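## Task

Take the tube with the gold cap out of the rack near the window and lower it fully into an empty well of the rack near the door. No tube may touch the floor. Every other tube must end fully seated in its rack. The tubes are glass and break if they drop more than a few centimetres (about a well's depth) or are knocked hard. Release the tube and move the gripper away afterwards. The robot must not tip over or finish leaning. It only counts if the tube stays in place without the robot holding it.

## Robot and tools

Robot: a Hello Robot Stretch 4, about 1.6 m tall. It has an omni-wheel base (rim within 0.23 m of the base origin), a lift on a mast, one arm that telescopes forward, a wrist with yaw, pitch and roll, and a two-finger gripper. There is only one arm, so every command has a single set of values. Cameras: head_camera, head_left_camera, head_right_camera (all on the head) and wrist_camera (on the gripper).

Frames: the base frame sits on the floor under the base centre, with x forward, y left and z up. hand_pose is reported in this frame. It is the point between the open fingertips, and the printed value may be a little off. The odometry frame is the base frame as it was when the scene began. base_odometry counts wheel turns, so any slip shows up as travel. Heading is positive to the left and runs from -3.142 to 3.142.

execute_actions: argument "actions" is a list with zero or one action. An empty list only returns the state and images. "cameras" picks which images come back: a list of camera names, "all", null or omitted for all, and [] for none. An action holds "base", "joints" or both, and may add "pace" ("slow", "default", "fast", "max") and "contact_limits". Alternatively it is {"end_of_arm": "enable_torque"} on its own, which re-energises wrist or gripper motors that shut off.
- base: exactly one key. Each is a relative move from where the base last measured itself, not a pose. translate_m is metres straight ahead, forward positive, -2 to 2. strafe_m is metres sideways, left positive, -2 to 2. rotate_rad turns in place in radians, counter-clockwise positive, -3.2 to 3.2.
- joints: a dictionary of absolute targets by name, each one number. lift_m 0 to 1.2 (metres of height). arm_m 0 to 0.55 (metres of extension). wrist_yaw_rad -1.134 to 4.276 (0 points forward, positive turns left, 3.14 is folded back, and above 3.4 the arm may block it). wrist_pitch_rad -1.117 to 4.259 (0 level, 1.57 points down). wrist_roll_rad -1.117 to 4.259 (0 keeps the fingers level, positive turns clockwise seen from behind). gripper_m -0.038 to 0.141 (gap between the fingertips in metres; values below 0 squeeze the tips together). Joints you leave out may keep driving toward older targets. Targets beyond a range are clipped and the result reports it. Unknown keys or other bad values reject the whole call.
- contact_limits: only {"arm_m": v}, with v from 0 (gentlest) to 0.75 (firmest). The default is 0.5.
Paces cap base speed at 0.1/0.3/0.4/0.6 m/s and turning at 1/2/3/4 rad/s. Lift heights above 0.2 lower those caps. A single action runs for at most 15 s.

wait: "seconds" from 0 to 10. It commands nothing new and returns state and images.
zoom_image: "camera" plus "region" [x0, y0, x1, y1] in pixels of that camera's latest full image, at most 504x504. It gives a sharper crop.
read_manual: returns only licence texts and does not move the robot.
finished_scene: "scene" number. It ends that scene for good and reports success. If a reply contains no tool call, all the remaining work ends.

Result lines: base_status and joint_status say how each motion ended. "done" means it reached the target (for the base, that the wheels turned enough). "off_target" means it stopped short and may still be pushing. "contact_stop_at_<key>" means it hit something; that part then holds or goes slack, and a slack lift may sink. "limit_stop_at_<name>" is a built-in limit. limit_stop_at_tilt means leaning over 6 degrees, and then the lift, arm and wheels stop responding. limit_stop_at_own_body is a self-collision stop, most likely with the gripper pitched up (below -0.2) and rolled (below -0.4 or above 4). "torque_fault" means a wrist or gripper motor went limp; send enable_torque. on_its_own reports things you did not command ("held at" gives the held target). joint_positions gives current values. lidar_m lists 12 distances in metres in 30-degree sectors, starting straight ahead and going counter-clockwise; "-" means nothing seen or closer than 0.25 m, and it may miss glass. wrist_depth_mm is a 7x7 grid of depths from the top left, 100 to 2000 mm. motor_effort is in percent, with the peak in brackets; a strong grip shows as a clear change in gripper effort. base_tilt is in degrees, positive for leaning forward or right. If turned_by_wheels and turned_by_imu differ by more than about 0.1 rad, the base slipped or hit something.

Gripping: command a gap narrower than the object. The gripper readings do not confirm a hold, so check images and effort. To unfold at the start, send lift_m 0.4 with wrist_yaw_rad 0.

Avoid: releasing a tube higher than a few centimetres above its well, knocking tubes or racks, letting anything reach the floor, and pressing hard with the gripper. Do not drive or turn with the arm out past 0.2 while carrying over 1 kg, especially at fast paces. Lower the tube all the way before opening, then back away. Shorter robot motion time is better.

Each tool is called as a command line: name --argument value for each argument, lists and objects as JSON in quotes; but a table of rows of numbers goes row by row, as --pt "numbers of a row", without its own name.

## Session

execute_actions --actions '[]'

Scene clock: 0.00 s.
base_odometry: x=+0.000 y=+0.000 heading=+0.000 (m, m, rad; odometry frame)
turned_by_wheels: +0.000 (rad since the last result)
turned_by_imu: +0.000 (rad since the last result)
base_tilt: forward=+0.5 right=-0.1 (deg)
lidar_m: 1.57 1.37 1.37 1.71 1.05 1.06 1.34 1.78 1.82 2.47 1.58 1.60
base_status: not commanded
joint_positions: lift_m=+0.238 arm_m=+0.002 wrist_yaw_rad=+3.227 wrist_pitch_rad=-0.013 wrist_roll_rad=-0.009 gripper_m=+0.057
joint_status: not commanded
motor_effort: lift_m=+20 arm_m=-1 wrist_yaw_rad=+1 wrist_pitch_rad=-6 wrist_roll_rad=+0 gripper_m=-3 wheel_0=+0 wheel_1=+0 wheel_2=+0 (%)
hand_pose: x=-0.1219 y=+0.0624 z=+0.4204 quat_wxyz=(-0.043, +0.007, -0.004, +0.999) (m; base frame)
wrist_depth_mm: - 125 133 - - 1618 960 / - 108 134 - 1983 1618 946 / - 114 135 - 1983 1618 931 / 138 136 202 - 1576 1118 931 / 223 - - - 1397 1138 960 / 224 1430 193 1499 198 1138 931 / 225 946 1008 110 1025 991 960
pictures: head_camera, head_left_camera, head_right_camera, wrist_camera
camera_calibration (this result's frames):
wrist_camera: T_world_to_cam=[[-0.0784906, 0.996653, 0.0228421, -0.0847463], [0.00342965, 0.0231827, -0.999725, 0.47322], [-0.996909, -0.0783907, -0.00523779, 0.110241], [0, 0, 0, 1]] pos_world=[0.101626, 0.082134, 0.475603]
Images, in order (width x height): head_camera 420x560, head_left_camera 420x672, head_right_camera 420x672, wrist_camera 616x392.

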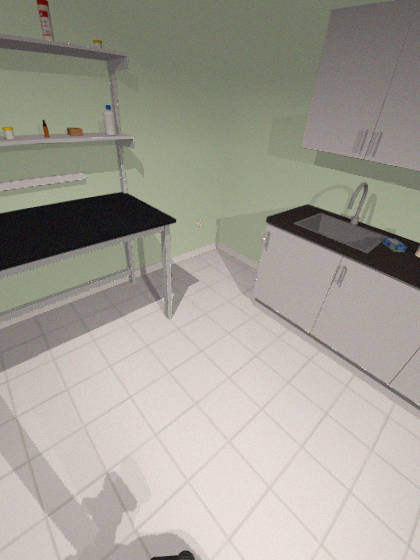

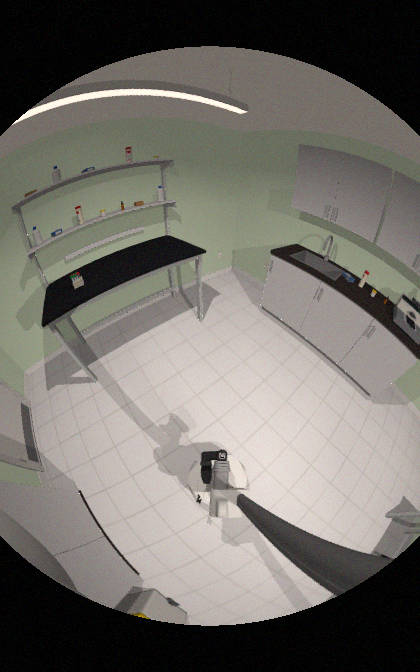

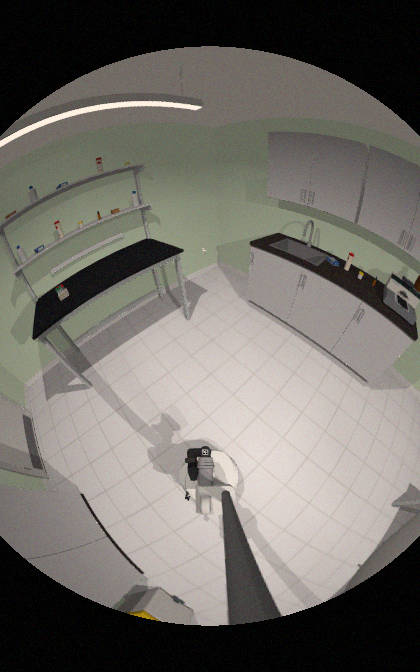

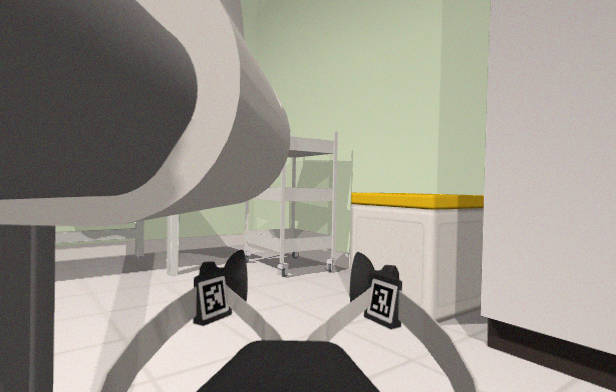

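execute_actions --actions '[{"base":{"rotate_rad":-2.356},"joints":{"lift_m":0.85,"wrist_yaw_rad":0,"wrist_pitch_rad":0.05}}]' --cameras '["head_camera","wrist_camera"]'

Scene clock: 8.53 s.
base_odometry: x=+0.000 y=+0.000 heading=-2.356 (m, m, rad; odometry frame)
turned_by_wheels: -2.356 (rad since the last result)
turned_by_imu: -2.354 (rad since the last result)
base_tilt: forward=+0.5 right=-0.1 (deg)
lidar_m: 1.79 1.92 1.59 1.57 1.72 1.42 1.39 1.98 1.09 1.03 1.15 1.82
base_status: done
joint_positions: lift_m=+0.850 arm_m=+0.002 wrist_yaw_rad=+0.000 wrist_pitch_rad=+0.052 wrist_roll_rad=-0.009 gripper_m=+0.057
joint_status: all done
motor_effort: lift_m=+23(23) arm_m=-1(1) wrist_yaw_rad=+0(6) wrist_pitch_rad=-4(2) wrist_roll_rad=+0(0) gripper_m=-1(2) wheel_0=+1(5) wheel_1=+0(5) wheel_2=+0(5) (%)
hand_pose: x=+0.4611 y=-0.0873 z=+1.0130 quat_wxyz=(+1.000, -0.005, +0.026, +0.000) (m; base frame)
wrist_depth_mm: - - - - - - - / - - - - - - - / - - - - - - - / - - - - - - - / - - 1756 1708 1618 - - / - - 193 - 199 - - / - 1808 - 110 - 1921 1983
pictures: head_camera, wrist_camera
camera_calibration (this result's frames):
wrist_camera: T_world_to_cam=[[-0.00536857, -0.999715, 0.023271, -0.111802], [-0.0705027, -0.0228351, -0.99725, 1.09465], [0.997497, -0.00699448, -0.07036, -0.164653], [0, 0, 0, 1]] pos_world=[0.240817, -0.0879252, 1.08265]
Images, in order (width x height): head_camera 420x560, wrist_camera 616x392.

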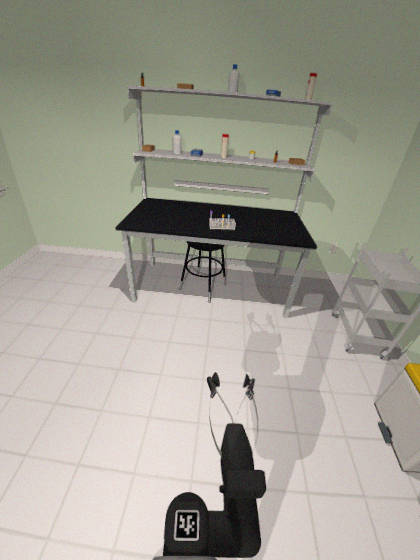

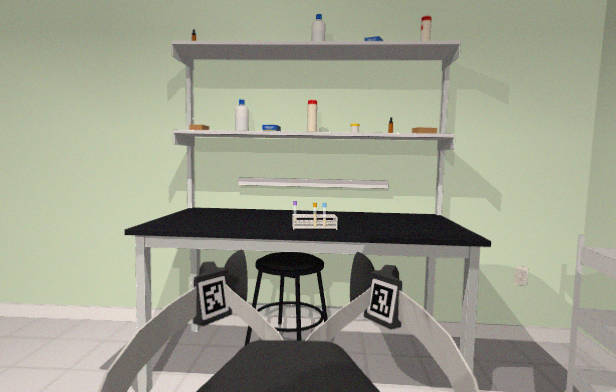

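execute_actions --actions '[{"base":{"translate_m":1.2}}]' --cameras '["head_camera","wrist_camera"]'

zoom_image --camera "head_camera" --region '[190, 270, 290, 350]'

Scene clock: 19.90 s.
base_odometry: x=-0.848 y=-0.849 heading=-2.356 (m, m, rad; odometry frame)
turned_by_wheels: +0.000 (rad since the last result)
turned_by_imu: +0.000 (rad since the last result)
base_tilt: forward=+0.5 right=-0.1 (deg)
lidar_m: 0.60 0.66 2.10 1.57 1.58 2.34 3.27 1.54 1.26 1.21 0.80 0.62
base_status: done
joint_positions: lift_m=+0.850 arm_m=+0.002 wrist_yaw_rad=+0.000 wrist_pitch_rad=+0.052 wrist_roll_rad=-0.009 gripper_m=+0.057
joint_status: not commanded
motor_effort: lift_m=+23(23) arm_m=-1(1) wrist_yaw_rad=+0(0) wrist_pitch_rad=-4(8) wrist_roll_rad=+0(1) gripper_m=-3(0) wheel_0=+0(5) wheel_1=+0(4) wheel_2=+1(10) (%)
hand_pose: x=+0.4611 y=-0.0874 z=+1.0130 quat_wxyz=(+1.000, -0.005, +0.026, +0.000) (m; base frame)
wrist_depth_mm: 1205 1182 1138 1138 1118 1098 1078 / 1098 991 946 917 1118 1098 1025 / 1205 1205 1205 1182 1160 1138 1118 / 1255 1229 1182 1182 1138 1118 1118 / 1255 1229 1182 1205 1160 1160 1118 / 798 788 193 809 199 842 854 / 580 549 591 110 554 574 621
pictures: head_camera, wrist_camera
camera_calibration (this result's frames):
wrist_camera: T_world_to_cam=[[-0.00556809, -0.999714, 0.023271, -0.111768], [-0.0705073, -0.022821, -0.99725, 1.09469], [0.997496, -0.00719356, -0.0703601, -0.16465], [0, 0, 0, 1]] pos_world=[0.240799, -0.0879387, 1.0827]
Images, in order (width x height): head_camera 420x560, wrist_camera 616x392.

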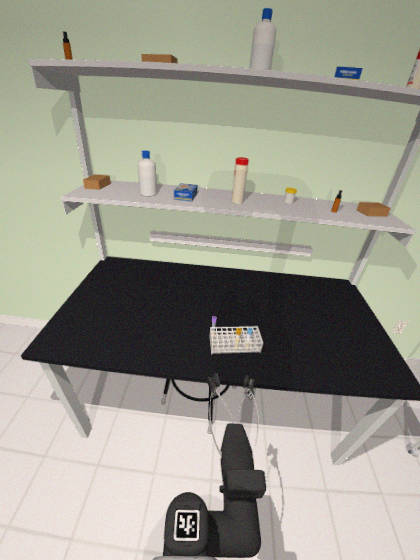

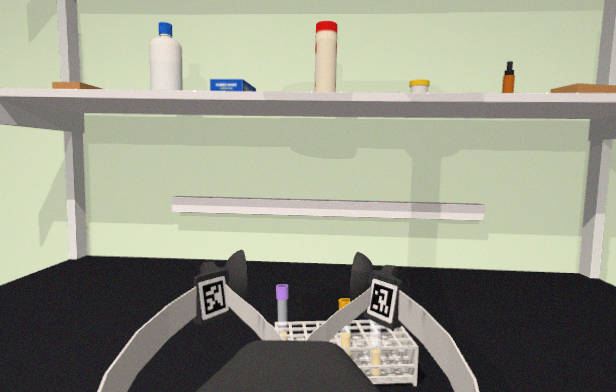

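Region (190, 270, 290, 350) of head_camera's 420x560 image, scaled by 5.040, with more detail than that image has; it fills the top 403 rows of this view, and the rest is white.

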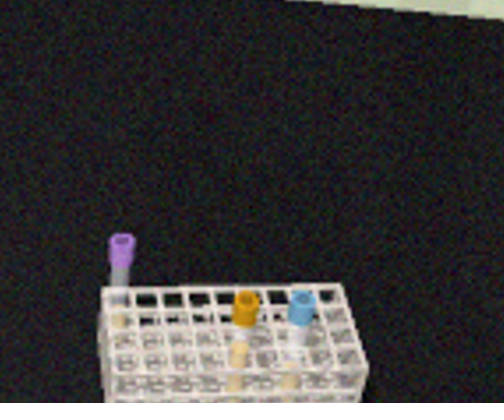

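execute_actions --actions '[{"base":{"strafe_m":0.16},"joints":{"wrist_yaw_rad":-1.1,"arm_m":0.485,"gripper_m":0.04,"lift_m":0.8}}]' --cameras '["head_camera","wrist_camera"]'

zoom_image --camera "head_camera" --region '[210, 280, 320, 370]'

Scene clock: 47.90 s.
base_odometry: x=-0.735 y=-0.962 heading=-2.356 (m, m, rad; odometry frame)
turned_by_wheels: +0.000 (rad since the last result)
turned_by_imu: +0.001 (rad since the last result)
base_tilt: forward=+0.6 right=+0.0 (deg)
lidar_m: 0.62 0.64 1.94 1.42 1.41 2.09 3.24 1.75 1.44 1.37 0.85 0.63
base_status: done
joint_positions: lift_m=+0.800 arm_m=+0.484 wrist_yaw_rad=-1.100 wrist_pitch_rad=+0.052 wrist_roll_rad=-0.009 gripper_m=+0.040
joint_status: all done
motor_effort: lift_m=+18(20) arm_m=+5(7) wrist_yaw_rad=+0(6) wrist_pitch_rad=-7(8) wrist_roll_rad=+0(0) gripper_m=+1(4) wheel_0=+0(9) wheel_1=-1(7) wheel_2=+0(1) (%)
hand_pose: x=+0.7077 y=-0.2964 z=+0.9634 quat_wxyz=(+0.852, +0.010, +0.025, -0.522) (m; base frame)
wrist_depth_mm: 549 585 1118 1499 1756 1618 1397 / 732 842 931 1336 1863 1618 1430 / 750 904 1138 1618 1808 1618 1430 / 732 891 1160 1661 1808 1618 1430 / 768 904 1042 1397 1808 1618 1430 / 654 668 190 676 196 759 1464 / 488 442 492 110 496 544 1308
pictures: head_camera, wrist_camera
camera_calibration (this result's frames):
wrist_camera: T_world_to_cam=[[-0.893474, -0.448512, 0.0232714, 0.473559], [-0.0523203, 0.0524834, -0.99725, 1.06729], [0.446058, -0.892234, -0.0703588, -0.287689], [0, 0, 0, 1]] pos_world=[0.607279, -0.100304, 1.0331]
Images, in order (width x height): head_camera 420x560, wrist_camera 616x392.

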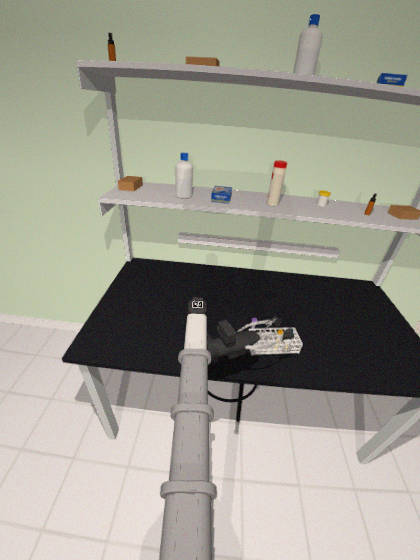

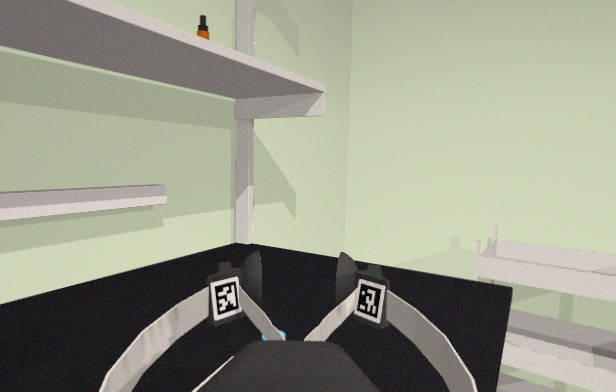

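Region (210, 280, 320, 370) of head_camera's 420x560 image, scaled by 4.582, with more detail than that image has; it fills the top 412 rows of this view, and the rest is white.

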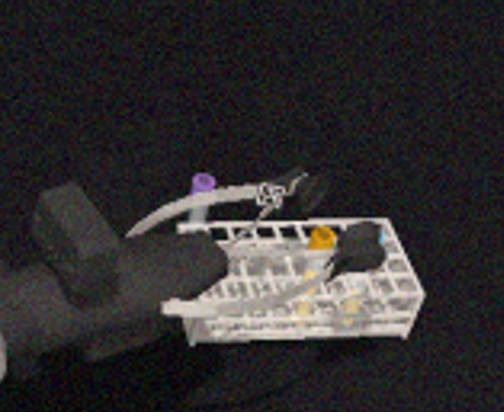

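execute_actions --actions '[{"joints":{"lift_m":0.772},"pace":"slow"}]' --cameras '["head_camera","wrist_camera"]'

zoom_image --camera "wrist_camera" --region '[190, 240, 410, 392]'

Scene clock: 56.70 s.
base_odometry: x=-0.735 y=-0.962 heading=-2.356 (m, m, rad; odometry frame)
turned_by_wheels: +0.000 (rad since the last result)
turned_by_imu: +0.001 (rad since the last result)
base_tilt: forward=+0.6 right=-0.1 (deg)
lidar_m: 0.62 0.67 1.94 1.43 1.42 2.09 3.25 1.75 1.41 1.37 0.84 0.63
base_status: not commanded
joint_positions: lift_m=+0.772 arm_m=+0.484 wrist_yaw_rad=-1.100 wrist_pitch_rad=+0.052 wrist_roll_rad=-0.009 gripper_m=+0.040
joint_status: all done
motor_effort: lift_m=+17(19) arm_m=+6(6) wrist_yaw_rad=+0(0) wrist_pitch_rad=-6(6) wrist_roll_rad=+0(0) gripper_m=-1(3) wheel_0=+0(0) wheel_1=+0(1) wheel_2=+0(0) (%)
hand_pose: x=+0.7077 y=-0.2964 z=+0.9354 quat_wxyz=(+0.852, +0.010, +0.025, -0.522) (m; base frame)
wrist_depth_mm: 634 615 741 1537 1808 1537 1499 / 723 866 1042 1078 1756 1618 1464 / 732 904 1160 1618 1808 1576 1464 / 723 878 1160 1618 1808 1576 1499 / 750 878 946 991 1808 1499 1366 / 591 597 190 569 196 683 1430 / 433 397 351 110 449 484 1281
pictures: head_camera, wrist_camera
camera_calibration (this result's frames):
wrist_camera: T_world_to_cam=[[-0.893474, -0.448512, 0.0232714, 0.474211], [-0.0523203, 0.0524833, -0.99725, 1.0394], [0.446057, -0.892234, -0.0703587, -0.289657], [0, 0, 0, 1]] pos_world=[0.607281, -0.100304, 1.00512]
Images, in order (width x height): head_camera 420x560, wrist_camera 616x392.

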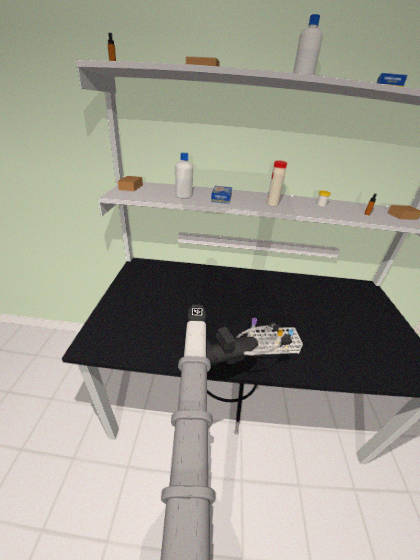

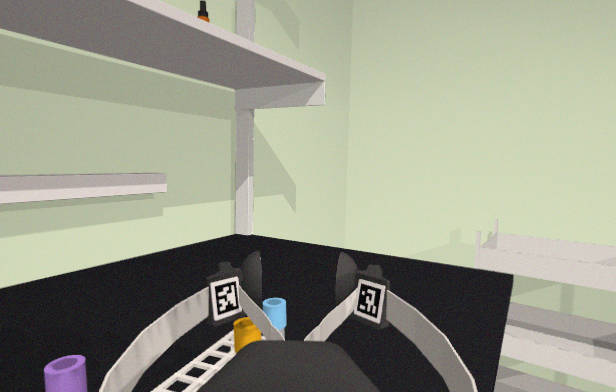

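Region (190, 240, 410, 392) of wrist_camera's 616x392 image, scaled by 2.291; it fills the top 348 rows of this view, and the rest is white.

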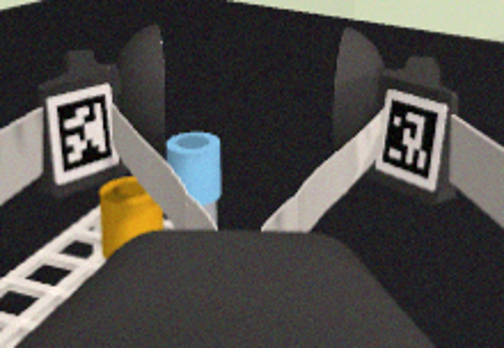

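execute_actions --actions '[{"joints":{"lift_m":0.776,"arm_m":0.525},"base":{"strafe_m":-0.007},"pace":"slow"}]' --cameras '[]'

execute_actions --actions '[{"joints":{"lift_m":0.76},"pace":"slow"}]' --cameras '["head_camera","wrist_camera"]'

zoom_image --camera "wrist_camera" --region '[190, 240, 410, 392]'

zoom_image --camera "head_camera" --region '[240, 300, 320, 365]'

Scene clock: 69.43 s.
base_odometry: x=-0.740 y=-0.957 heading=-2.356 (m, m, rad; odometry frame)
turned_by_wheels: +0.000 (rad since the last result)
turned_by_imu: +0.001 (rad since the last result)
base_tilt: forward=+0.6 right=-0.1 (deg)
lidar_m: 0.62 0.66 1.95 1.45 1.43 2.09 3.24 1.73 1.41 1.38 0.83 0.63
base_status: done
joint_positions: lift_m=+0.776 arm_m=+0.524 wrist_yaw_rad=-1.100 wrist_pitch_rad=+0.052 wrist_roll_rad=-0.009 gripper_m=+0.040
joint_status: all done
motor_effort: lift_m=+23(23) arm_m=+6(7) wrist_yaw_rad=-1(0) wrist_pitch_rad=-5(5) wrist_roll_rad=+0(0) gripper_m=-3(0) wheel_0=+2(4) wheel_1=-2(3) wheel_2=+0(1) (%)
hand_pose: x=+0.7477 y=-0.2964 z=+0.9390 quat_wxyz=(+0.852, +0.010, +0.025, -0.522) (m; base frame)
wrist_depth_mm: 627 609 723 1464 1756 1576 1430 / 707 842 1008 1042 1756 1576 1430 / 707 854 1098 1499 1756 1618 1464 / 683 842 1098 1537 1863 1618 1464 / 715 854 976 991 1756 1618 1397 / 597 609 190 615 195 640 1464 / 442 399 445 110 452 452 1160
pictures: none
No camera images: the call's "cameras" was empty. Leave "cameras" out to get every camera's image.

Scene clock: 70.30 s.
base_odometry: x=-0.740 y=-0.957 heading=-2.356 (m, m, rad; odometry frame)
turned_by_wheels: +0.000 (rad since the last result)
turned_by_imu: +0.000 (rad since the last result)
base_tilt: forward=+0.5 right=-0.1 (deg)
lidar_m: 0.62 0.67 1.94 1.44 1.42 2.08 3.25 1.73 1.40 1.38 0.84 0.63
base_status: not commanded
joint_positions: lift_m=+0.760 arm_m=+0.524 wrist_yaw_rad=-1.100 wrist_pitch_rad=+0.052 wrist_roll_rad=-0.009 gripper_m=+0.040
joint_status: all done
motor_effort: lift_m=+18(23) arm_m=+5(6) wrist_yaw_rad=+0(0) wrist_pitch_rad=-6(4) wrist_roll_rad=+0(1) gripper_m=-3(0) wheel_0=+2(2) wheel_1=-2(2) wheel_2=+0(0) (%)
hand_pose: x=+0.7477 y=-0.2964 z=+0.9234 quat_wxyz=(+0.852, +0.010, +0.025, -0.522) (m; base frame)
wrist_depth_mm: 661 661 699 1430 1808 1576 1430 / 699 842 991 1025 1808 1576 1430 / 707 866 1098 1499 1863 1661 1464 / 676 831 1118 1537 1756 1661 1464 / 715 809 904 917 960 1499 1336 / 554 564 190 291 195 597 1430 / 413 191 415 110 424 421 1205
pictures: head_camera, wrist_camera
camera_calibration (this result's frames):
wrist_camera: T_world_to_cam=[[-0.893474, -0.448512, 0.0232714, 0.510219], [-0.0523203, 0.0524834, -0.99725, 1.02951], [0.446058, -0.892234, -0.0703588, -0.308339], [0, 0, 0, 1]] pos_world=[0.647269, -0.100304, 0.993113]
Images, in order (width x height): head_camera 420x560, wrist_camera 616x392.

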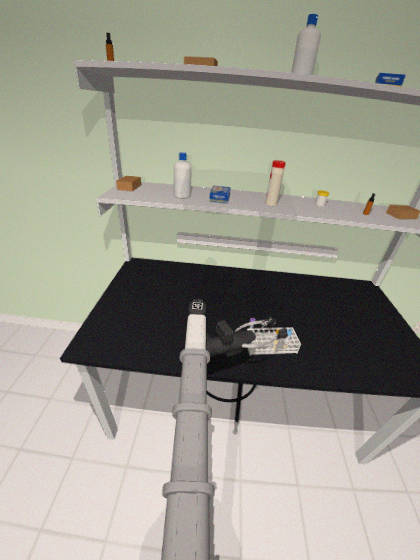

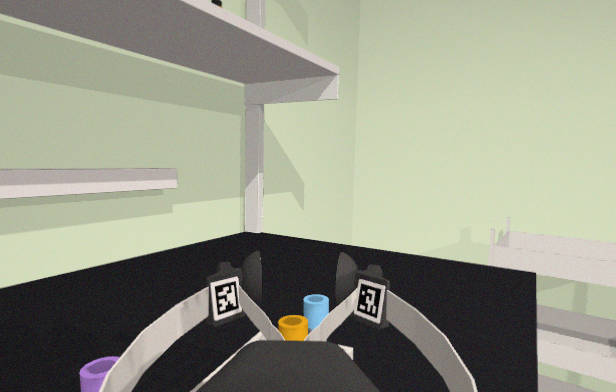

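Region (190, 240, 410, 392) of wrist_camera's 616x392 image, scaled by 2.291; it fills the top 348 rows of this view, and the rest is white.

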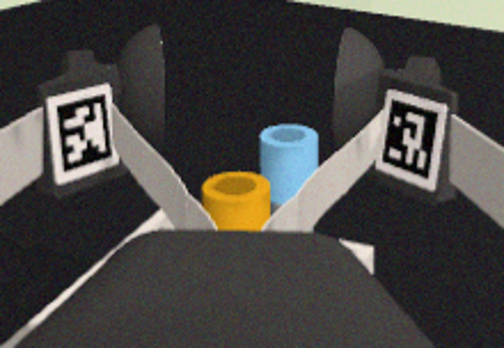

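Region (240, 300, 320, 365) of head_camera's 420x560 image, scaled by 6.300, with more detail than that image has; it fills the top 410 rows of this view, and the rest is white.

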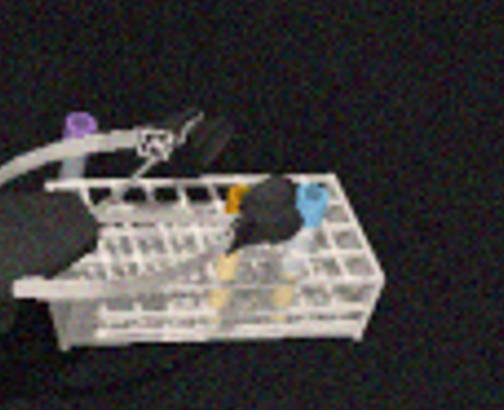

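execute_actions --actions '[{"joints":{"lift_m":0.751,"arm_m":0.528,"gripper_m":0.026},"pace":"slow"}]' --cameras '["wrist_camera"]'

zoom_image --camera "wrist_camera" --region '[190, 240, 410, 392]'

Scene clock: 81.70 s.
base_odometry: x=-0.740 y=-0.957 heading=-2.356 (m, m, rad; odometry frame)
turned_by_wheels: +0.000 (rad since the last result)
turned_by_imu: +0.001 (rad since the last result)
base_tilt: forward=+0.6 right=-0.1 (deg)
lidar_m: 0.62 0.67 1.95 1.46 1.43 2.08 3.25 1.74 1.41 1.37 0.84 0.62
base_status: not commanded
joint_positions: lift_m=+0.751 arm_m=+0.527 wrist_yaw_rad=-1.100 wrist_pitch_rad=+0.052 wrist_roll_rad=-0.009 gripper_m=+0.026
joint_status: all done
motor_effort: lift_m=+18(19) arm_m=+6(5) wrist_yaw_rad=+0(0) wrist_pitch_rad=-7(5) wrist_roll_rad=+0(0) gripper_m=-6(5) wheel_0=+2(2) wheel_1=-2(2) wheel_2=+0(0) (%)
hand_pose: x=+0.7507 y=-0.2964 z=+0.9144 quat_wxyz=(+0.852, +0.010, +0.025, -0.522) (m; base frame)
wrist_depth_mm: 654 683 732 1430 1756 1618 1397 / 691 842 1025 1042 1863 1618 1464 / 699 854 1098 1499 1808 1576 1464 / 683 831 1098 1499 1863 1618 1464 / 699 820 878 904 931 1464 1308 / 539 539 190 238 192 574 1464 / 394 178 399 110 389 418 1160
pictures: wrist_camera
camera_calibration (this result's frames):
wrist_camera: T_world_to_cam=[[-0.893474, -0.448512, 0.0232714, 0.513104], [-0.0523202, 0.0524833, -0.99725, 1.0207], [0.446058, -0.892234, -0.0703587, -0.310308], [0, 0, 0, 1]] pos_world=[0.650263, -0.100304, 0.984118]
Images, in order (width x height): wrist_camera 616x392.

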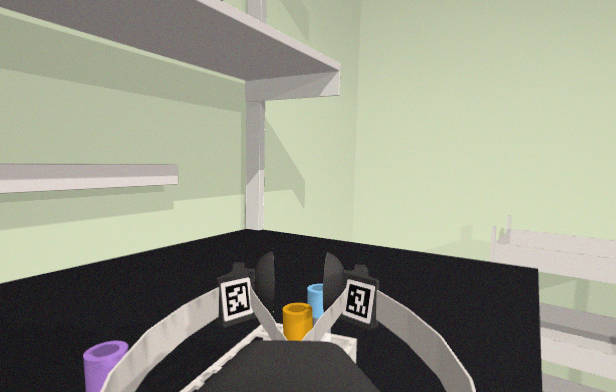

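Region (190, 240, 410, 392) of wrist_camera's 616x392 image, scaled by 2.291; it fills the top 348 rows of this view, and the rest is white.

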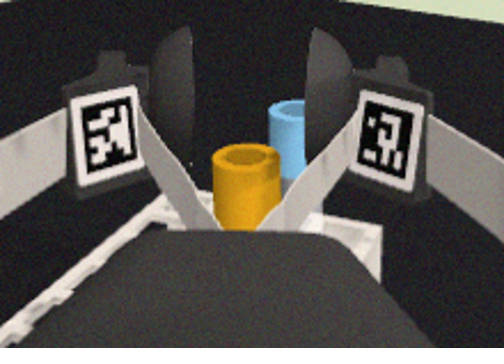

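execute_actions --actions '[{"joints":{"lift_m":0.744},"pace":"slow"}]' --cameras '[]'

execute_actions --actions '[{"joints":{"gripper_m":-0.003},"pace":"slow"}]' --cameras '["wrist_camera"]'

zoom_image --camera "wrist_camera" --region '[190, 240, 410, 392]'

Scene clock: 88.20 s.
base_odometry: x=-0.740 y=-0.957 heading=-2.356 (m, m, rad; odometry frame)
turned_by_wheels: +0.000 (rad since the last result)
turned_by_imu: +0.001 (rad since the last result)
base_tilt: forward=+0.5 right=-0.1 (deg)
lidar_m: 0.62 0.67 1.94 1.42 1.42 2.09 3.25 1.74 1.41 1.36 0.84 0.63
base_status: not commanded
joint_positions: lift_m=+0.744 arm_m=+0.527 wrist_yaw_rad=-1.100 wrist_pitch_rad=+0.052 wrist_roll_rad=-0.009 gripper_m=+0.026
joint_status: all done
motor_effort: lift_m=+18(16) arm_m=+6(6) wrist_yaw_rad=+0(0) wrist_pitch_rad=-5(7) wrist_roll_rad=+0(1) gripper_m=-2(1) wheel_0=+2(2) wheel_1=-2(2) wheel_2=+0(0) (%)
hand_pose: x=+0.7507 y=-0.2964 z=+0.9074 quat_wxyz=(+0.852, +0.010, +0.025, -0.522) (m; base frame)
wrist_depth_mm: 661 707 707 1430 1808 1576 1430 / 691 854 1025 1042 1808 1576 1430 / 683 842 1078 1537 1808 1618 1430 / 676 831 1078 1576 1863 1661 1499 / 691 831 854 866 904 1205 1336 / 521 525 190 236 192 554 1430 / 382 178 366 110 377 402 1160
pictures: none
No camera images: the call's "cameras" was empty. Leave "cameras" out to get every camera's image.

Scene clock: 89.60 s.
base_odometry: x=-0.740 y=-0.957 heading=-2.356 (m, m, rad; odometry frame)
turned_by_wheels: +0.000 (rad since the last result)
turned_by_imu: +0.000 (rad since the last result)
base_tilt: forward=+0.6 right=-0.1 (deg)
lidar_m: 0.61 0.68 1.96 1.44 1.43 2.10 3.24 1.73 1.41 1.37 0.81 0.63
base_status: not commanded
joint_positions: lift_m=+0.744 arm_m=+0.527 wrist_yaw_rad=-1.100 wrist_pitch_rad=+0.052 wrist_roll_rad=-0.009 gripper_m=-0.003
joint_status: all done
motor_effort: lift_m=+17(17) arm_m=+6(6) wrist_yaw_rad=+0(0) wrist_pitch_rad=-5(6) wrist_roll_rad=+0(0) gripper_m=-6(4) wheel_0=+2(2) wheel_1=-2(1) wheel_2=+0(0) (%)
hand_pose: x=+0.7507 y=-0.2964 z=+0.9074 quat_wxyz=(+0.852, +0.010, +0.025, -0.522) (m; base frame)
wrist_depth_mm: 661 707 683 1430 1756 1576 1430 / 699 842 1042 1060 1808 1618 1397 / 683 820 1098 1537 1863 1618 1464 / 691 842 1078 1537 1808 1576 1464 / 699 809 842 866 891 1205 1308 / 521 525 185 196 477 554 1430 / 382 179 315 110 370 399 1160
pictures: wrist_camera
camera_calibration (this result's frames):
wrist_camera: T_world_to_cam=[[-0.893474, -0.448513, 0.0232714, 0.513268], [-0.0523203, 0.0524833, -0.99725, 1.01373], [0.446058, -0.892234, -0.0703587, -0.310801], [0, 0, 0, 1]] pos_world=[0.650265, -0.100304, 0.977129]
Images, in order (width x height): wrist_camera 616x392.

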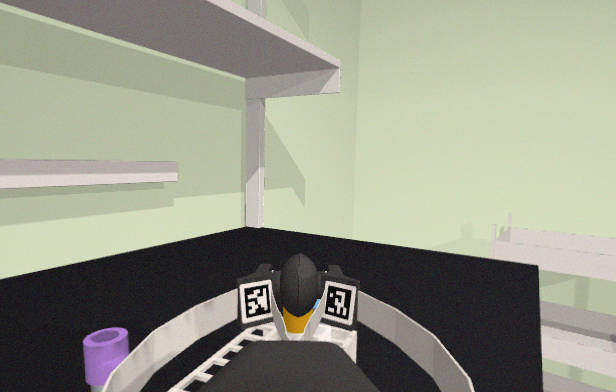

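Region (190, 240, 410, 392) of wrist_camera's 616x392 image, scaled by 2.291; it fills the top 348 rows of this view, and the rest is white.

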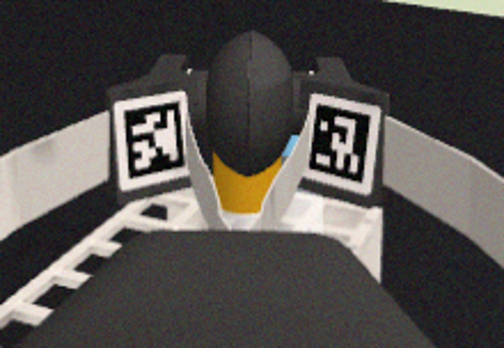

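execute_actions --actions '[{"joints":{"gripper_m":0.035},"pace":"slow"}]' --cameras '[]'

execute_actions --actions '[{"joints":{"arm_m":0.543,"lift_m":0.74},"base":{"strafe_m":-0.026},"pace":"slow"}]' --cameras '["wrist_camera","head_camera"]'

zoom_image --camera "wrist_camera" --region '[190, 240, 410, 392]'

zoom_image --camera "head_camera" --region '[230, 300, 310, 365]'

Scene clock: 101.27 s.
base_odometry: x=-0.740 y=-0.957 heading=-2.356 (m, m, rad; odometry frame)
turned_by_wheels: +0.000 (rad since the last result)
turned_by_imu: +0.001 (rad since the last result)
base_tilt: forward=+0.6 right=-0.1 (deg)
lidar_m: 0.62 0.66 1.93 1.45 1.41 2.07 3.24 1.75 1.42 1.36 0.83 0.63
base_status: not commanded
joint_positions: lift_m=+0.744 arm_m=+0.527 wrist_yaw_rad=-1.100 wrist_pitch_rad=+0.052 wrist_roll_rad=-0.009 gripper_m=+0.035
joint_status: all done
motor_effort: lift_m=+17(17) arm_m=+5(5) wrist_yaw_rad=+0(0) wrist_pitch_rad=-6(6) wrist_roll_rad=+0(0) gripper_m=+1(4) wheel_0=+2(2) wheel_1=-2(2) wheel_2=+0(0) (%)
hand_pose: x=+0.7507 y=-0.2964 z=+0.9074 quat_wxyz=(+0.852, +0.010, +0.025, -0.522) (m; base frame)
wrist_depth_mm: 654 715 699 1430 1756 1576 1430 / 691 842 1008 1078 1756 1618 1464 / 691 831 1078 1537 1808 1661 1430 / 676 842 1118 1537 1808 1618 1464 / 691 809 842 866 878 1255 1336 / 517 521 192 245 195 554 1430 / 379 179 368 110 384 392 1160
pictures: none
No camera images: the call's "cameras" was empty. Leave "cameras" out to get every camera's image.

Scene clock: 102.50 s.
base_odometry: x=-0.758 y=-0.939 heading=-2.356 (m, m, rad; odometry frame)
turned_by_wheels: +0.000 (rad since the last result)
turned_by_imu: +0.001 (rad since the last result)
base_tilt: forward=+0.6 right=-0.1 (deg)
lidar_m: 0.61 0.65 1.98 1.46 1.45 2.13 3.25 1.72 1.39 1.32 0.81 0.64
base_status: done
joint_positions: lift_m=+0.740 arm_m=+0.542 wrist_yaw_rad=-1.100 wrist_pitch_rad=+0.052 wrist_roll_rad=-0.009 gripper_m=+0.035
joint_status: all done
motor_effort: lift_m=+17(19) arm_m=+6(6) wrist_yaw_rad=+0(1) wrist_pitch_rad=-6(6) wrist_roll_rad=+0(0) gripper_m=-3(4) wheel_0=+2(4) wheel_1=-1(4) wheel_2=+0(2) (%)
hand_pose: x=+0.7657 y=-0.2964 z=+0.9034 quat_wxyz=(+0.852, +0.010, +0.025, -0.522) (m; base frame)
wrist_depth_mm: 654 715 707 1336 1708 1576 1397 / 683 831 991 1042 1863 1618 1464 / 668 809 1042 1499 1808 1576 1397 / 683 820 1098 1464 1808 1618 1464 / 691 788 831 854 878 1308 1160 / 508 512 191 246 195 544 1336 / 355 163 375 110 368 382 1060
pictures: head_camera, wrist_camera
camera_calibration (this result's frames):
wrist_camera: T_world_to_cam=[[-0.893474, -0.448512, 0.0232713, 0.526764], [-0.0523202, 0.0524833, -0.99725, 1.01052], [0.446058, -0.892234, -0.0703587, -0.317773], [0, 0, 0, 1]] pos_world=[0.665265, -0.100304, 0.973125]
Images, in order (width x height): head_camera 420x560, wrist_camera 616x392.

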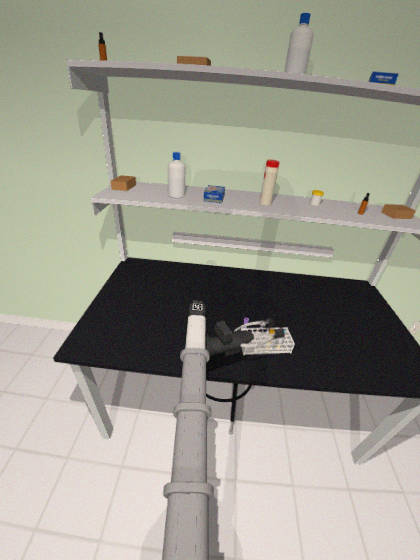

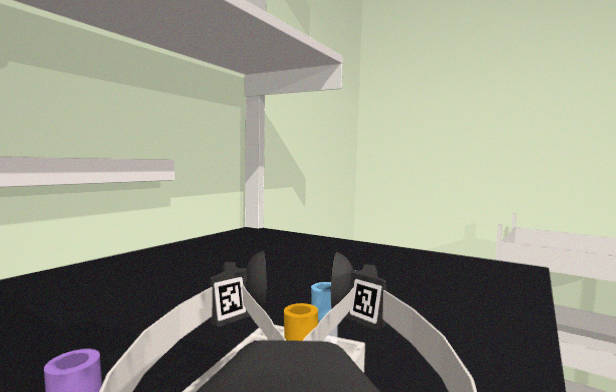

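Region (190, 240, 410, 392) of wrist_camera's 616x392 image, scaled by 2.291; it fills the top 348 rows of this view, and the rest is white.

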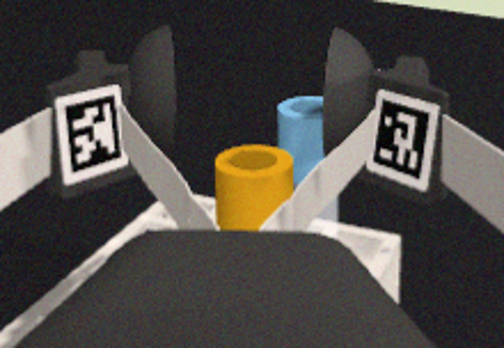

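Region (230, 300, 310, 365) of head_camera's 420x560 image, scaled by 6.300, with more detail than that image has; it fills the top 410 rows of this view, and the rest is white.

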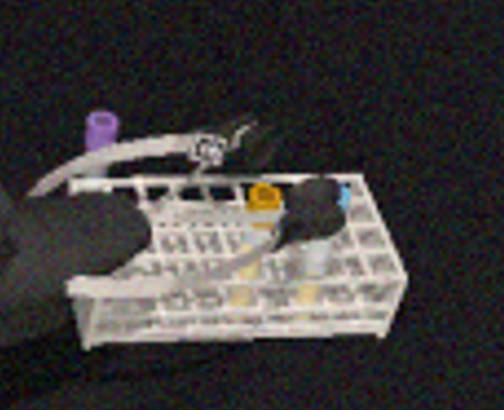

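execute_actions --actions '[{"joints":{"lift_m":0.734,"gripper_m":0.024},"pace":"slow"}]' --cameras '[]'

execute_actions --actions '[{"joints":{"gripper_m":-0.003},"pace":"slow"}]' --cameras '["wrist_camera"]'

zoom_image --camera "wrist_camera" --region '[190, 240, 410, 392]'

Scene clock: 114.50 s.
base_odometry: x=-0.758 y=-0.939 heading=-2.356 (m, m, rad; odometry frame)
turned_by_wheels: +0.000 (rad since the last result)
turned_by_imu: +0.001 (rad since the last result)
base_tilt: forward=+0.6 right=+0.0 (deg)
lidar_m: 0.61 0.67 1.99 1.47 1.46 2.10 3.26 1.72 1.36 1.33 0.81 0.64
base_status: not commanded
joint_positions: lift_m=+0.734 arm_m=+0.542 wrist_yaw_rad=-1.100 wrist_pitch_rad=+0.052 wrist_roll_rad=-0.009 gripper_m=+0.024
joint_status: all done
motor_effort: lift_m=+17(19) arm_m=+6(5) wrist_yaw_rad=+0(0) wrist_pitch_rad=-7(6) wrist_roll_rad=+0(0) gripper_m=-3(3) wheel_0=+2(2) wheel_1=-1(1) wheel_2=+0(0) (%)
hand_pose: x=+0.7657 y=-0.2964 z=+0.8974 quat_wxyz=(+0.852, +0.010, +0.025, -0.522) (m; base frame)
wrist_depth_mm: 661 732 723 1336 1756 1576 1430 / 683 820 1008 1060 1756 1576 1430 / 661 820 1078 1499 1756 1618 1464 / 676 809 1078 1499 1756 1618 1464 / 683 788 809 820 831 1182 1138 / 496 500 188 208 193 530 1366 / 330 155 349 110 355 379 1060
pictures: none
No camera images: the call's "cameras" was empty. Leave "cameras" out to get every camera's image.

Scene clock: 115.87 s.
base_odometry: x=-0.758 y=-0.939 heading=-2.356 (m, m, rad; odometry frame)
turned_by_wheels: +0.000 (rad since the last result)
turned_by_imu: +0.000 (rad since the last result)
base_tilt: forward=+0.6 right=-0.1 (deg)
lidar_m: 0.59 0.66 1.97 1.46 1.46 2.10 3.25 1.71 1.37 1.33 0.84 0.63
base_status: not commanded
joint_positions: lift_m=+0.734 arm_m=+0.542 wrist_yaw_rad=-1.100 wrist_pitch_rad=+0.052 wrist_roll_rad=-0.009 gripper_m=-0.003
joint_status: all done
motor_effort: lift_m=+17(17) arm_m=+5(5) wrist_yaw_rad=+1(0) wrist_pitch_rad=-5(7) wrist_roll_rad=+0(0) gripper_m=-9(9) wheel_0=+2(2) wheel_1=-1(1) wheel_2=+0(0) (%)
hand_pose: x=+0.7657 y=-0.2964 z=+0.8974 quat_wxyz=(+0.852, +0.010, +0.025, -0.522) (m; base frame)
wrist_depth_mm: 661 750 723 1308 1756 1537 1430 / 683 820 1008 1042 1756 1576 1430 / 668 809 1078 1430 1808 1576 1430 / 676 820 1078 1537 1808 1618 1397 / 683 788 809 820 842 1160 1138 / 496 500 185 202 185 530 1397 / 151 240 364 110 357 362 1060
pictures: wrist_camera
camera_calibration (this result's frames):
wrist_camera: T_world_to_cam=[[-0.893493, -0.448474, 0.0232714, 0.526918], [-0.0523181, 0.0524855, -0.99725, 1.00454], [0.44602, -0.892253, -0.0703587, -0.318169], [0, 0, 0, 1]] pos_world=[0.665262, -0.100302, 0.967126]
Images, in order (width x height): wrist_camera 616x392.

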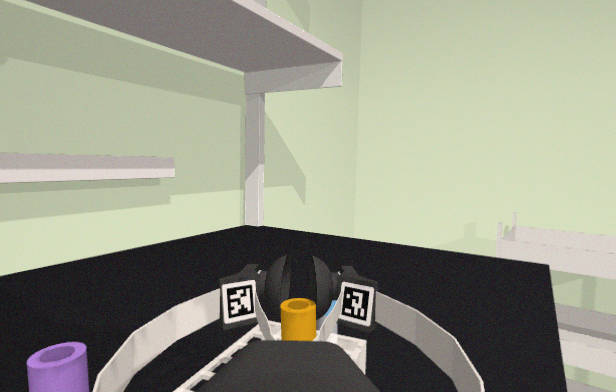

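Region (190, 240, 410, 392) of wrist_camera's 616x392 image, scaled by 2.291; it fills the top 348 rows of this view, and the rest is white.

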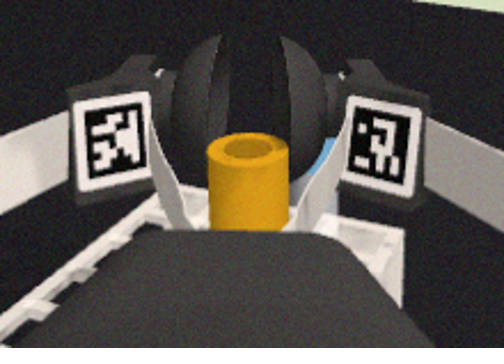

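execute_actions --actions '[{"joints":{"gripper_m":0.024},"pace":"slow"}]' --cameras '[]'

execute_actions --actions '[{"joints":{"arm_m":0.536,"lift_m":0.729},"base":{"strafe_m":0.01},"pace":"slow"}]' --cameras '[]'

execute_actions --actions '[{"joints":{"gripper_m":-0.005},"pace":"slow"}]' --cameras '["wrist_camera"]'

zoom_image --camera "wrist_camera" --region '[190, 240, 410, 392]'

Scene clock: 125.93 s.
base_odometry: x=-0.758 y=-0.939 heading=-2.356 (m, m, rad; odometry frame)
turned_by_wheels: +0.000 (rad since the last result)
turned_by_imu: +0.001 (rad since the last result)
base_tilt: forward=+0.5 right=-0.1 (deg)
lidar_m: 0.62 0.67 1.99 1.45 1.44 2.11 3.25 1.73 1.38 1.34 0.84 0.62
base_status: not commanded
joint_positions: lift_m=+0.734 arm_m=+0.542 wrist_yaw_rad=-1.100 wrist_pitch_rad=+0.052 wrist_roll_rad=-0.009 gripper_m=+0.024
joint_status: all done
motor_effort: lift_m=+17(17) arm_m=+6(6) wrist_yaw_rad=+0(1) wrist_pitch_rad=-6(6) wrist_roll_rad=+1(0) gripper_m=-2(9) wheel_0=+2(2) wheel_1=-1(1) wheel_2=+0(0) (%)
hand_pose: x=+0.7657 y=-0.2964 z=+0.8974 quat_wxyz=(+0.852, +0.010, +0.025, -0.522) (m; base frame)
wrist_depth_mm: 661 741 723 1336 1756 1576 1430 / 676 820 1008 1060 1756 1618 1397 / 668 809 1042 1464 1808 1618 1430 / 676 831 1060 1499 1808 1576 1464 / 683 778 809 809 842 1205 1118 / 496 500 188 208 192 525 1397 / 151 330 366 110 357 382 1060
pictures: none
No camera images: the call's "cameras" was empty. Leave "cameras" out to get every camera's image.

Scene clock: 126.80 s.
base_odometry: x=-0.751 y=-0.946 heading=-2.356 (m, m, rad; odometry frame)
turned_by_wheels: +0.000 (rad since the last result)
turned_by_imu: +0.000 (rad since the last result)
base_tilt: forward=+0.5 right=-0.1 (deg)
lidar_m: 0.61 0.67 1.98 1.44 1.45 2.10 3.26 1.71 1.40 1.34 0.83 0.62
base_status: done
joint_positions: lift_m=+0.729 arm_m=+0.537 wrist_yaw_rad=-1.100 wrist_pitch_rad=+0.052 wrist_roll_rad=-0.009 gripper_m=+0.024
joint_status: all done
motor_effort: lift_m=+17(19) arm_m=-6(6) wrist_yaw_rad=+0(1) wrist_pitch_rad=-4(5) wrist_roll_rad=+0(0) gripper_m=-2(4) wheel_0=+0(5) wheel_1=+0(7) wheel_2=+0(1) (%)
hand_pose: x=+0.7607 y=-0.2964 z=+0.8924 quat_wxyz=(+0.852, +0.010, +0.025, -0.522) (m; base frame)
wrist_depth_mm: 668 750 741 1366 1756 1576 1430 / 683 831 1008 1060 1808 1576 1430 / 661 820 1078 1499 1756 1661 1430 / 683 820 1078 1499 1808 1618 1464 / 683 768 788 798 820 1160 1336 / 477 484 188 215 192 512 1366 / 320 160 282 110 343 370 1098
pictures: none
No camera images: the call's "cameras" was empty. Leave "cameras" out to get every camera's image.

Scene clock: 128.20 s.
base_odometry: x=-0.751 y=-0.946 heading=-2.356 (m, m, rad; odometry frame)
turned_by_wheels: +0.000 (rad since the last result)
turned_by_imu: +0.000 (rad since the last result)
base_tilt: forward=+0.6 right=-0.1 (deg)
lidar_m: 0.62 0.66 1.98 1.46 1.43 2.10 3.25 1.71 1.40 1.35 0.82 0.64
base_status: not commanded
joint_positions: lift_m=+0.729 arm_m=+0.537 wrist_yaw_rad=-1.100 wrist_pitch_rad=+0.052 wrist_roll_rad=-0.009 gripper_m=-0.005
joint_status: all done
motor_effort: lift_m=+18(17) arm_m=-6(6) wrist_yaw_rad=+0(1) wrist_pitch_rad=-6(6) wrist_roll_rad=+0(0) gripper_m=-12(9) wheel_0=+0(0) wheel_1=-1(1) wheel_2=+0(0) (%)
hand_pose: x=+0.7607 y=-0.2964 z=+0.8924 quat_wxyz=(+0.852, +0.010, +0.025, -0.522) (m; base frame)
wrist_depth_mm: 668 750 741 1308 1756 1537 1430 / 683 831 1025 1060 1756 1618 1430 / 668 820 1078 1499 1808 1576 1464 / 683 831 1098 1499 1808 1576 1464 / 676 768 778 798 809 1182 1336 / 480 484 185 208 185 517 1336 / 320 162 340 110 349 353 1118
pictures: wrist_camera
camera_calibration (this result's frames):
wrist_camera: T_world_to_cam=[[-0.893524, -0.448413, 0.0232713, 0.522611], [-0.0523143, 0.0524892, -0.99725, 0.999286], [0.445958, -0.892284, -0.0703587, -0.316258], [0, 0, 0, 1]] pos_world=[0.66028, -0.100298, 0.962125]
Images, in order (width x height): wrist_camera 616x392.

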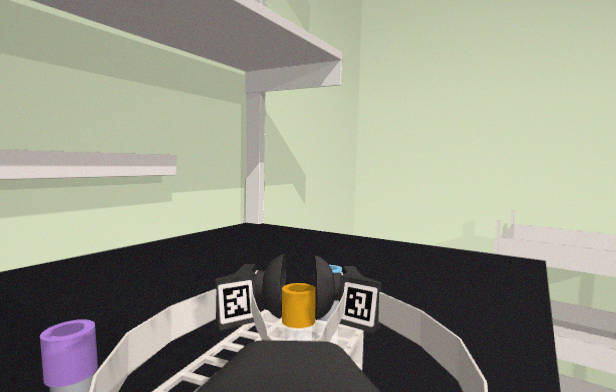

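Region (190, 240, 410, 392) of wrist_camera's 616x392 image, scaled by 2.291; it fills the top 348 rows of this view, and the rest is white.

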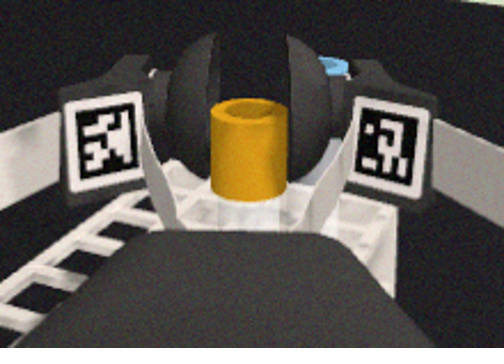

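Good grip. Lift.

execute_actions --actions '[{"joints":{"lift_m":0.86},"pace":"slow"}]' --cameras '["wrist_camera","head_camera"]'

zoom_image --camera "head_camera" --region '[230, 280, 320, 365]'

Scene clock: 134.33 s.
base_odometry: x=-0.751 y=-0.946 heading=-2.356 (m, m, rad; odometry frame)
turned_by_wheels: +0.000 (rad since the last result)
turned_by_imu: +0.001 (rad since the last result)
base_tilt: forward=+0.6 right=-0.1 (deg)
lidar_m: 0.61 0.67 1.95 1.45 1.44 2.10 3.25 1.71 1.39 1.35 0.81 0.63
base_status: not commanded
joint_positions: lift_m=+0.860 arm_m=+0.537 wrist_yaw_rad=-1.100 wrist_pitch_rad=+0.052 wrist_roll_rad=-0.009 gripper_m=-0.005
joint_status: all done
motor_effort: lift_m=+23(24) arm_m=-6(6) wrist_yaw_rad=+1(0) wrist_pitch_rad=-6(4) wrist_roll_rad=+0(0) gripper_m=-13(12) wheel_0=+0(0) wheel_1=+0(0) wheel_2=+0(0) (%)
hand_pose: x=+0.7607 y=-0.2964 z=+1.0229 quat_wxyz=(+0.852, +0.010, +0.025, -0.522) (m; base frame)
wrist_depth_mm: 410 798 1025 1464 1756 1576 1430 / 647 634 732 1366 1808 1618 1430 / 691 842 1078 1308 1808 1576 1430 / 699 842 1078 1499 1808 1576 1464 / 668 831 1098 1464 1863 1618 1464 / 707 798 185 208 185 1182 1308 / 597 544 609 110 615 597 1336
pictures: head_camera, wrist_camera
camera_calibration (this result's frames):
wrist_camera: T_world_to_cam=[[-0.893523, -0.448414, 0.0232717, 0.519571], [-0.0523429, 0.0525453, -0.997246, 1.12946], [0.445956, -0.89228, -0.0704217, -0.307007], [0, 0, 0, 1]] pos_world=[0.660279, -0.100301, 1.09264]
Images, in order (width x height): head_camera 420x560, wrist_camera 616x392.

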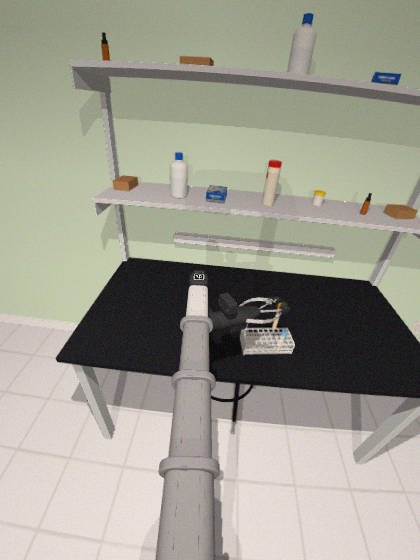

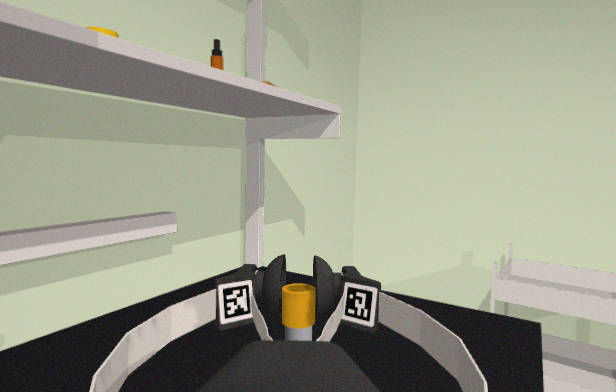

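Region (230, 280, 320, 365) of head_camera's 420x560 image, scaled by 5.600, with more detail than that image has.

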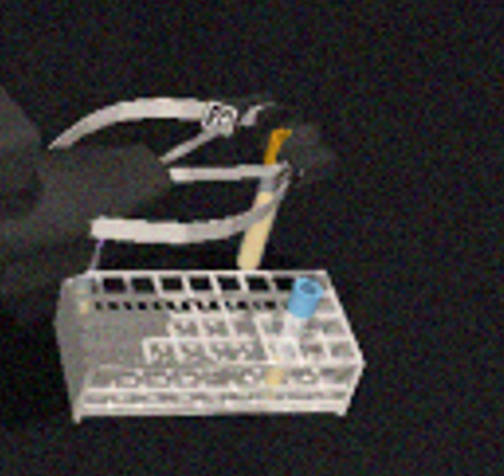

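execute_actions --actions '[{"joints":{"arm_m":0.0,"wrist_yaw_rad":-0.3},"base":{"translate_m":-0.9}}]' --cameras '[]'

execute_actions --actions '[{"base":{"rotate_rad":3.07},"pace":"slow"}]' --cameras '["wrist_camera","head_camera"]'

Scene clock: 147.30 s.
base_odometry: x=-0.115 y=-0.309 heading=-2.356 (m, m, rad; odometry frame)
turned_by_wheels: +0.000 (rad since the last result)
turned_by_imu: +0.004 (rad since the last result)
base_tilt: forward=+0.5 right=+0.0 (deg)
lidar_m: 1.51 1.62 1.45 1.42 1.53 1.71 1.74 1.78 1.22 1.23 1.40 1.54
base_status: done
joint_positions: lift_m=+0.860 arm_m=+0.003 wrist_yaw_rad=-0.300 wrist_pitch_rad=+0.052 wrist_roll_rad=-0.009 gripper_m=-0.005
joint_status: all done
joint sent to its limit — the command would take arm_m past its lower limit, so that joint was sent only as far as its limit.
motor_effort: lift_m=+23(23) arm_m=-6(6) wrist_yaw_rad=+2(10) wrist_pitch_rad=-7(7) wrist_roll_rad=+0(0) gripper_m=-16(9) wheel_0=-1(6) wheel_1=+1(4) wheel_2=-1(11) (%)
hand_pose: x=+0.4232 y=-0.1687 z=+1.0229 quat_wxyz=(+0.988, -0.001, +0.027, -0.149) (m; base frame)
wrist_depth_mm: 1756 1863 1921 - - - 1808 / 1808 1863 - - - - 1808 / 1808 1921 - - - - 1863 / 1863 1983 - - - - 1863 / 1255 1308 1366 1430 1618 - 1661 / 1983 - 185 208 185 - 1708 / 1921 1661 - 110 1921 1756 1537
pictures: none
No camera images: the call's "cameras" was empty. Leave "cameras" out to get every camera's image.

Scene clock: 151.67 s.
base_odometry: x=-0.115 y=-0.309 heading=+0.714 (m, m, rad; odometry frame)
turned_by_wheels: +3.070 (rad since the last result)
turned_by_imu: +3.071 (rad since the last result)
base_tilt: forward=+0.5 right=-0.1 (deg)
lidar_m: 1.65 1.73 1.27 1.21 1.33 1.59 1.52 1.57 1.50 1.41 1.47 1.75
base_status: done
joint_positions: lift_m=+0.860 arm_m=+0.003 wrist_yaw_rad=-0.300 wrist_pitch_rad=+0.052 wrist_roll_rad=-0.009 gripper_m=-0.005
joint_status: not commanded
motor_effort: lift_m=+22(23) arm_m=-6(5) wrist_yaw_rad=+1(1) wrist_pitch_rad=-7(5) wrist_roll_rad=+0(0) gripper_m=-11(13) wheel_0=-2(5) wheel_1=+0(5) wheel_2=-1(6) (%)
hand_pose: x=+0.4232 y=-0.1687 z=+1.0229 quat_wxyz=(+0.988, -0.001, +0.027, -0.149) (m; base frame)
wrist_depth_mm: 1921 1983 - - - - - / 1921 1983 - - - - - / 1921 - - - - - 1983 / 1499 1576 1756 1808 - - 1863 / 1921 - - - - - 1397 / 1983 - 186 209 185 - 1397 / 1921 1863 - 110 - 1863 1397
pictures: head_camera, wrist_camera
camera_calibration (this result's frames):
wrist_camera: T_world_to_cam=[[-0.301124, -0.953301, 0.0232693, -0.0606104], [-0.0744164, -0.000835208, -0.997227, 1.10538], [0.950677, -0.30202, -0.0706897, -0.156309], [0, 0, 0, 1]] pos_world=[0.212606, -0.104065, 1.09268]
Images, in order (width x height): head_camera 420x560, wrist_camera 616x392.

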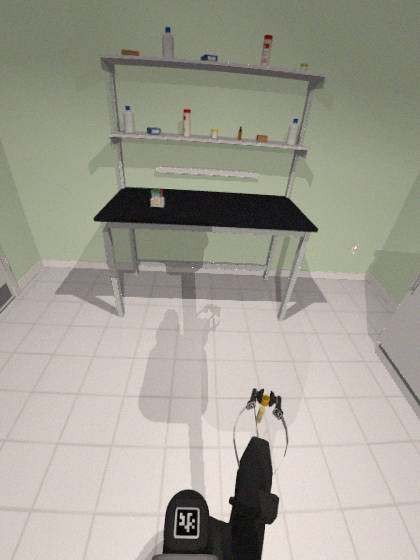

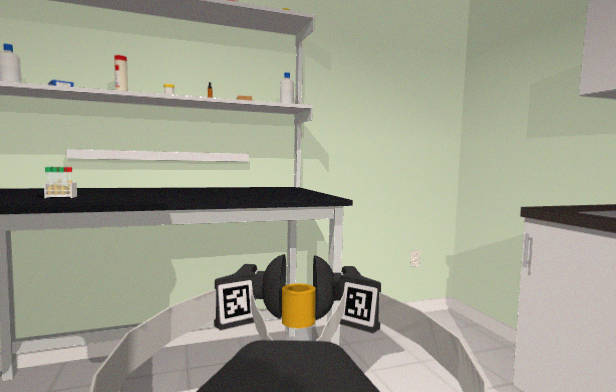

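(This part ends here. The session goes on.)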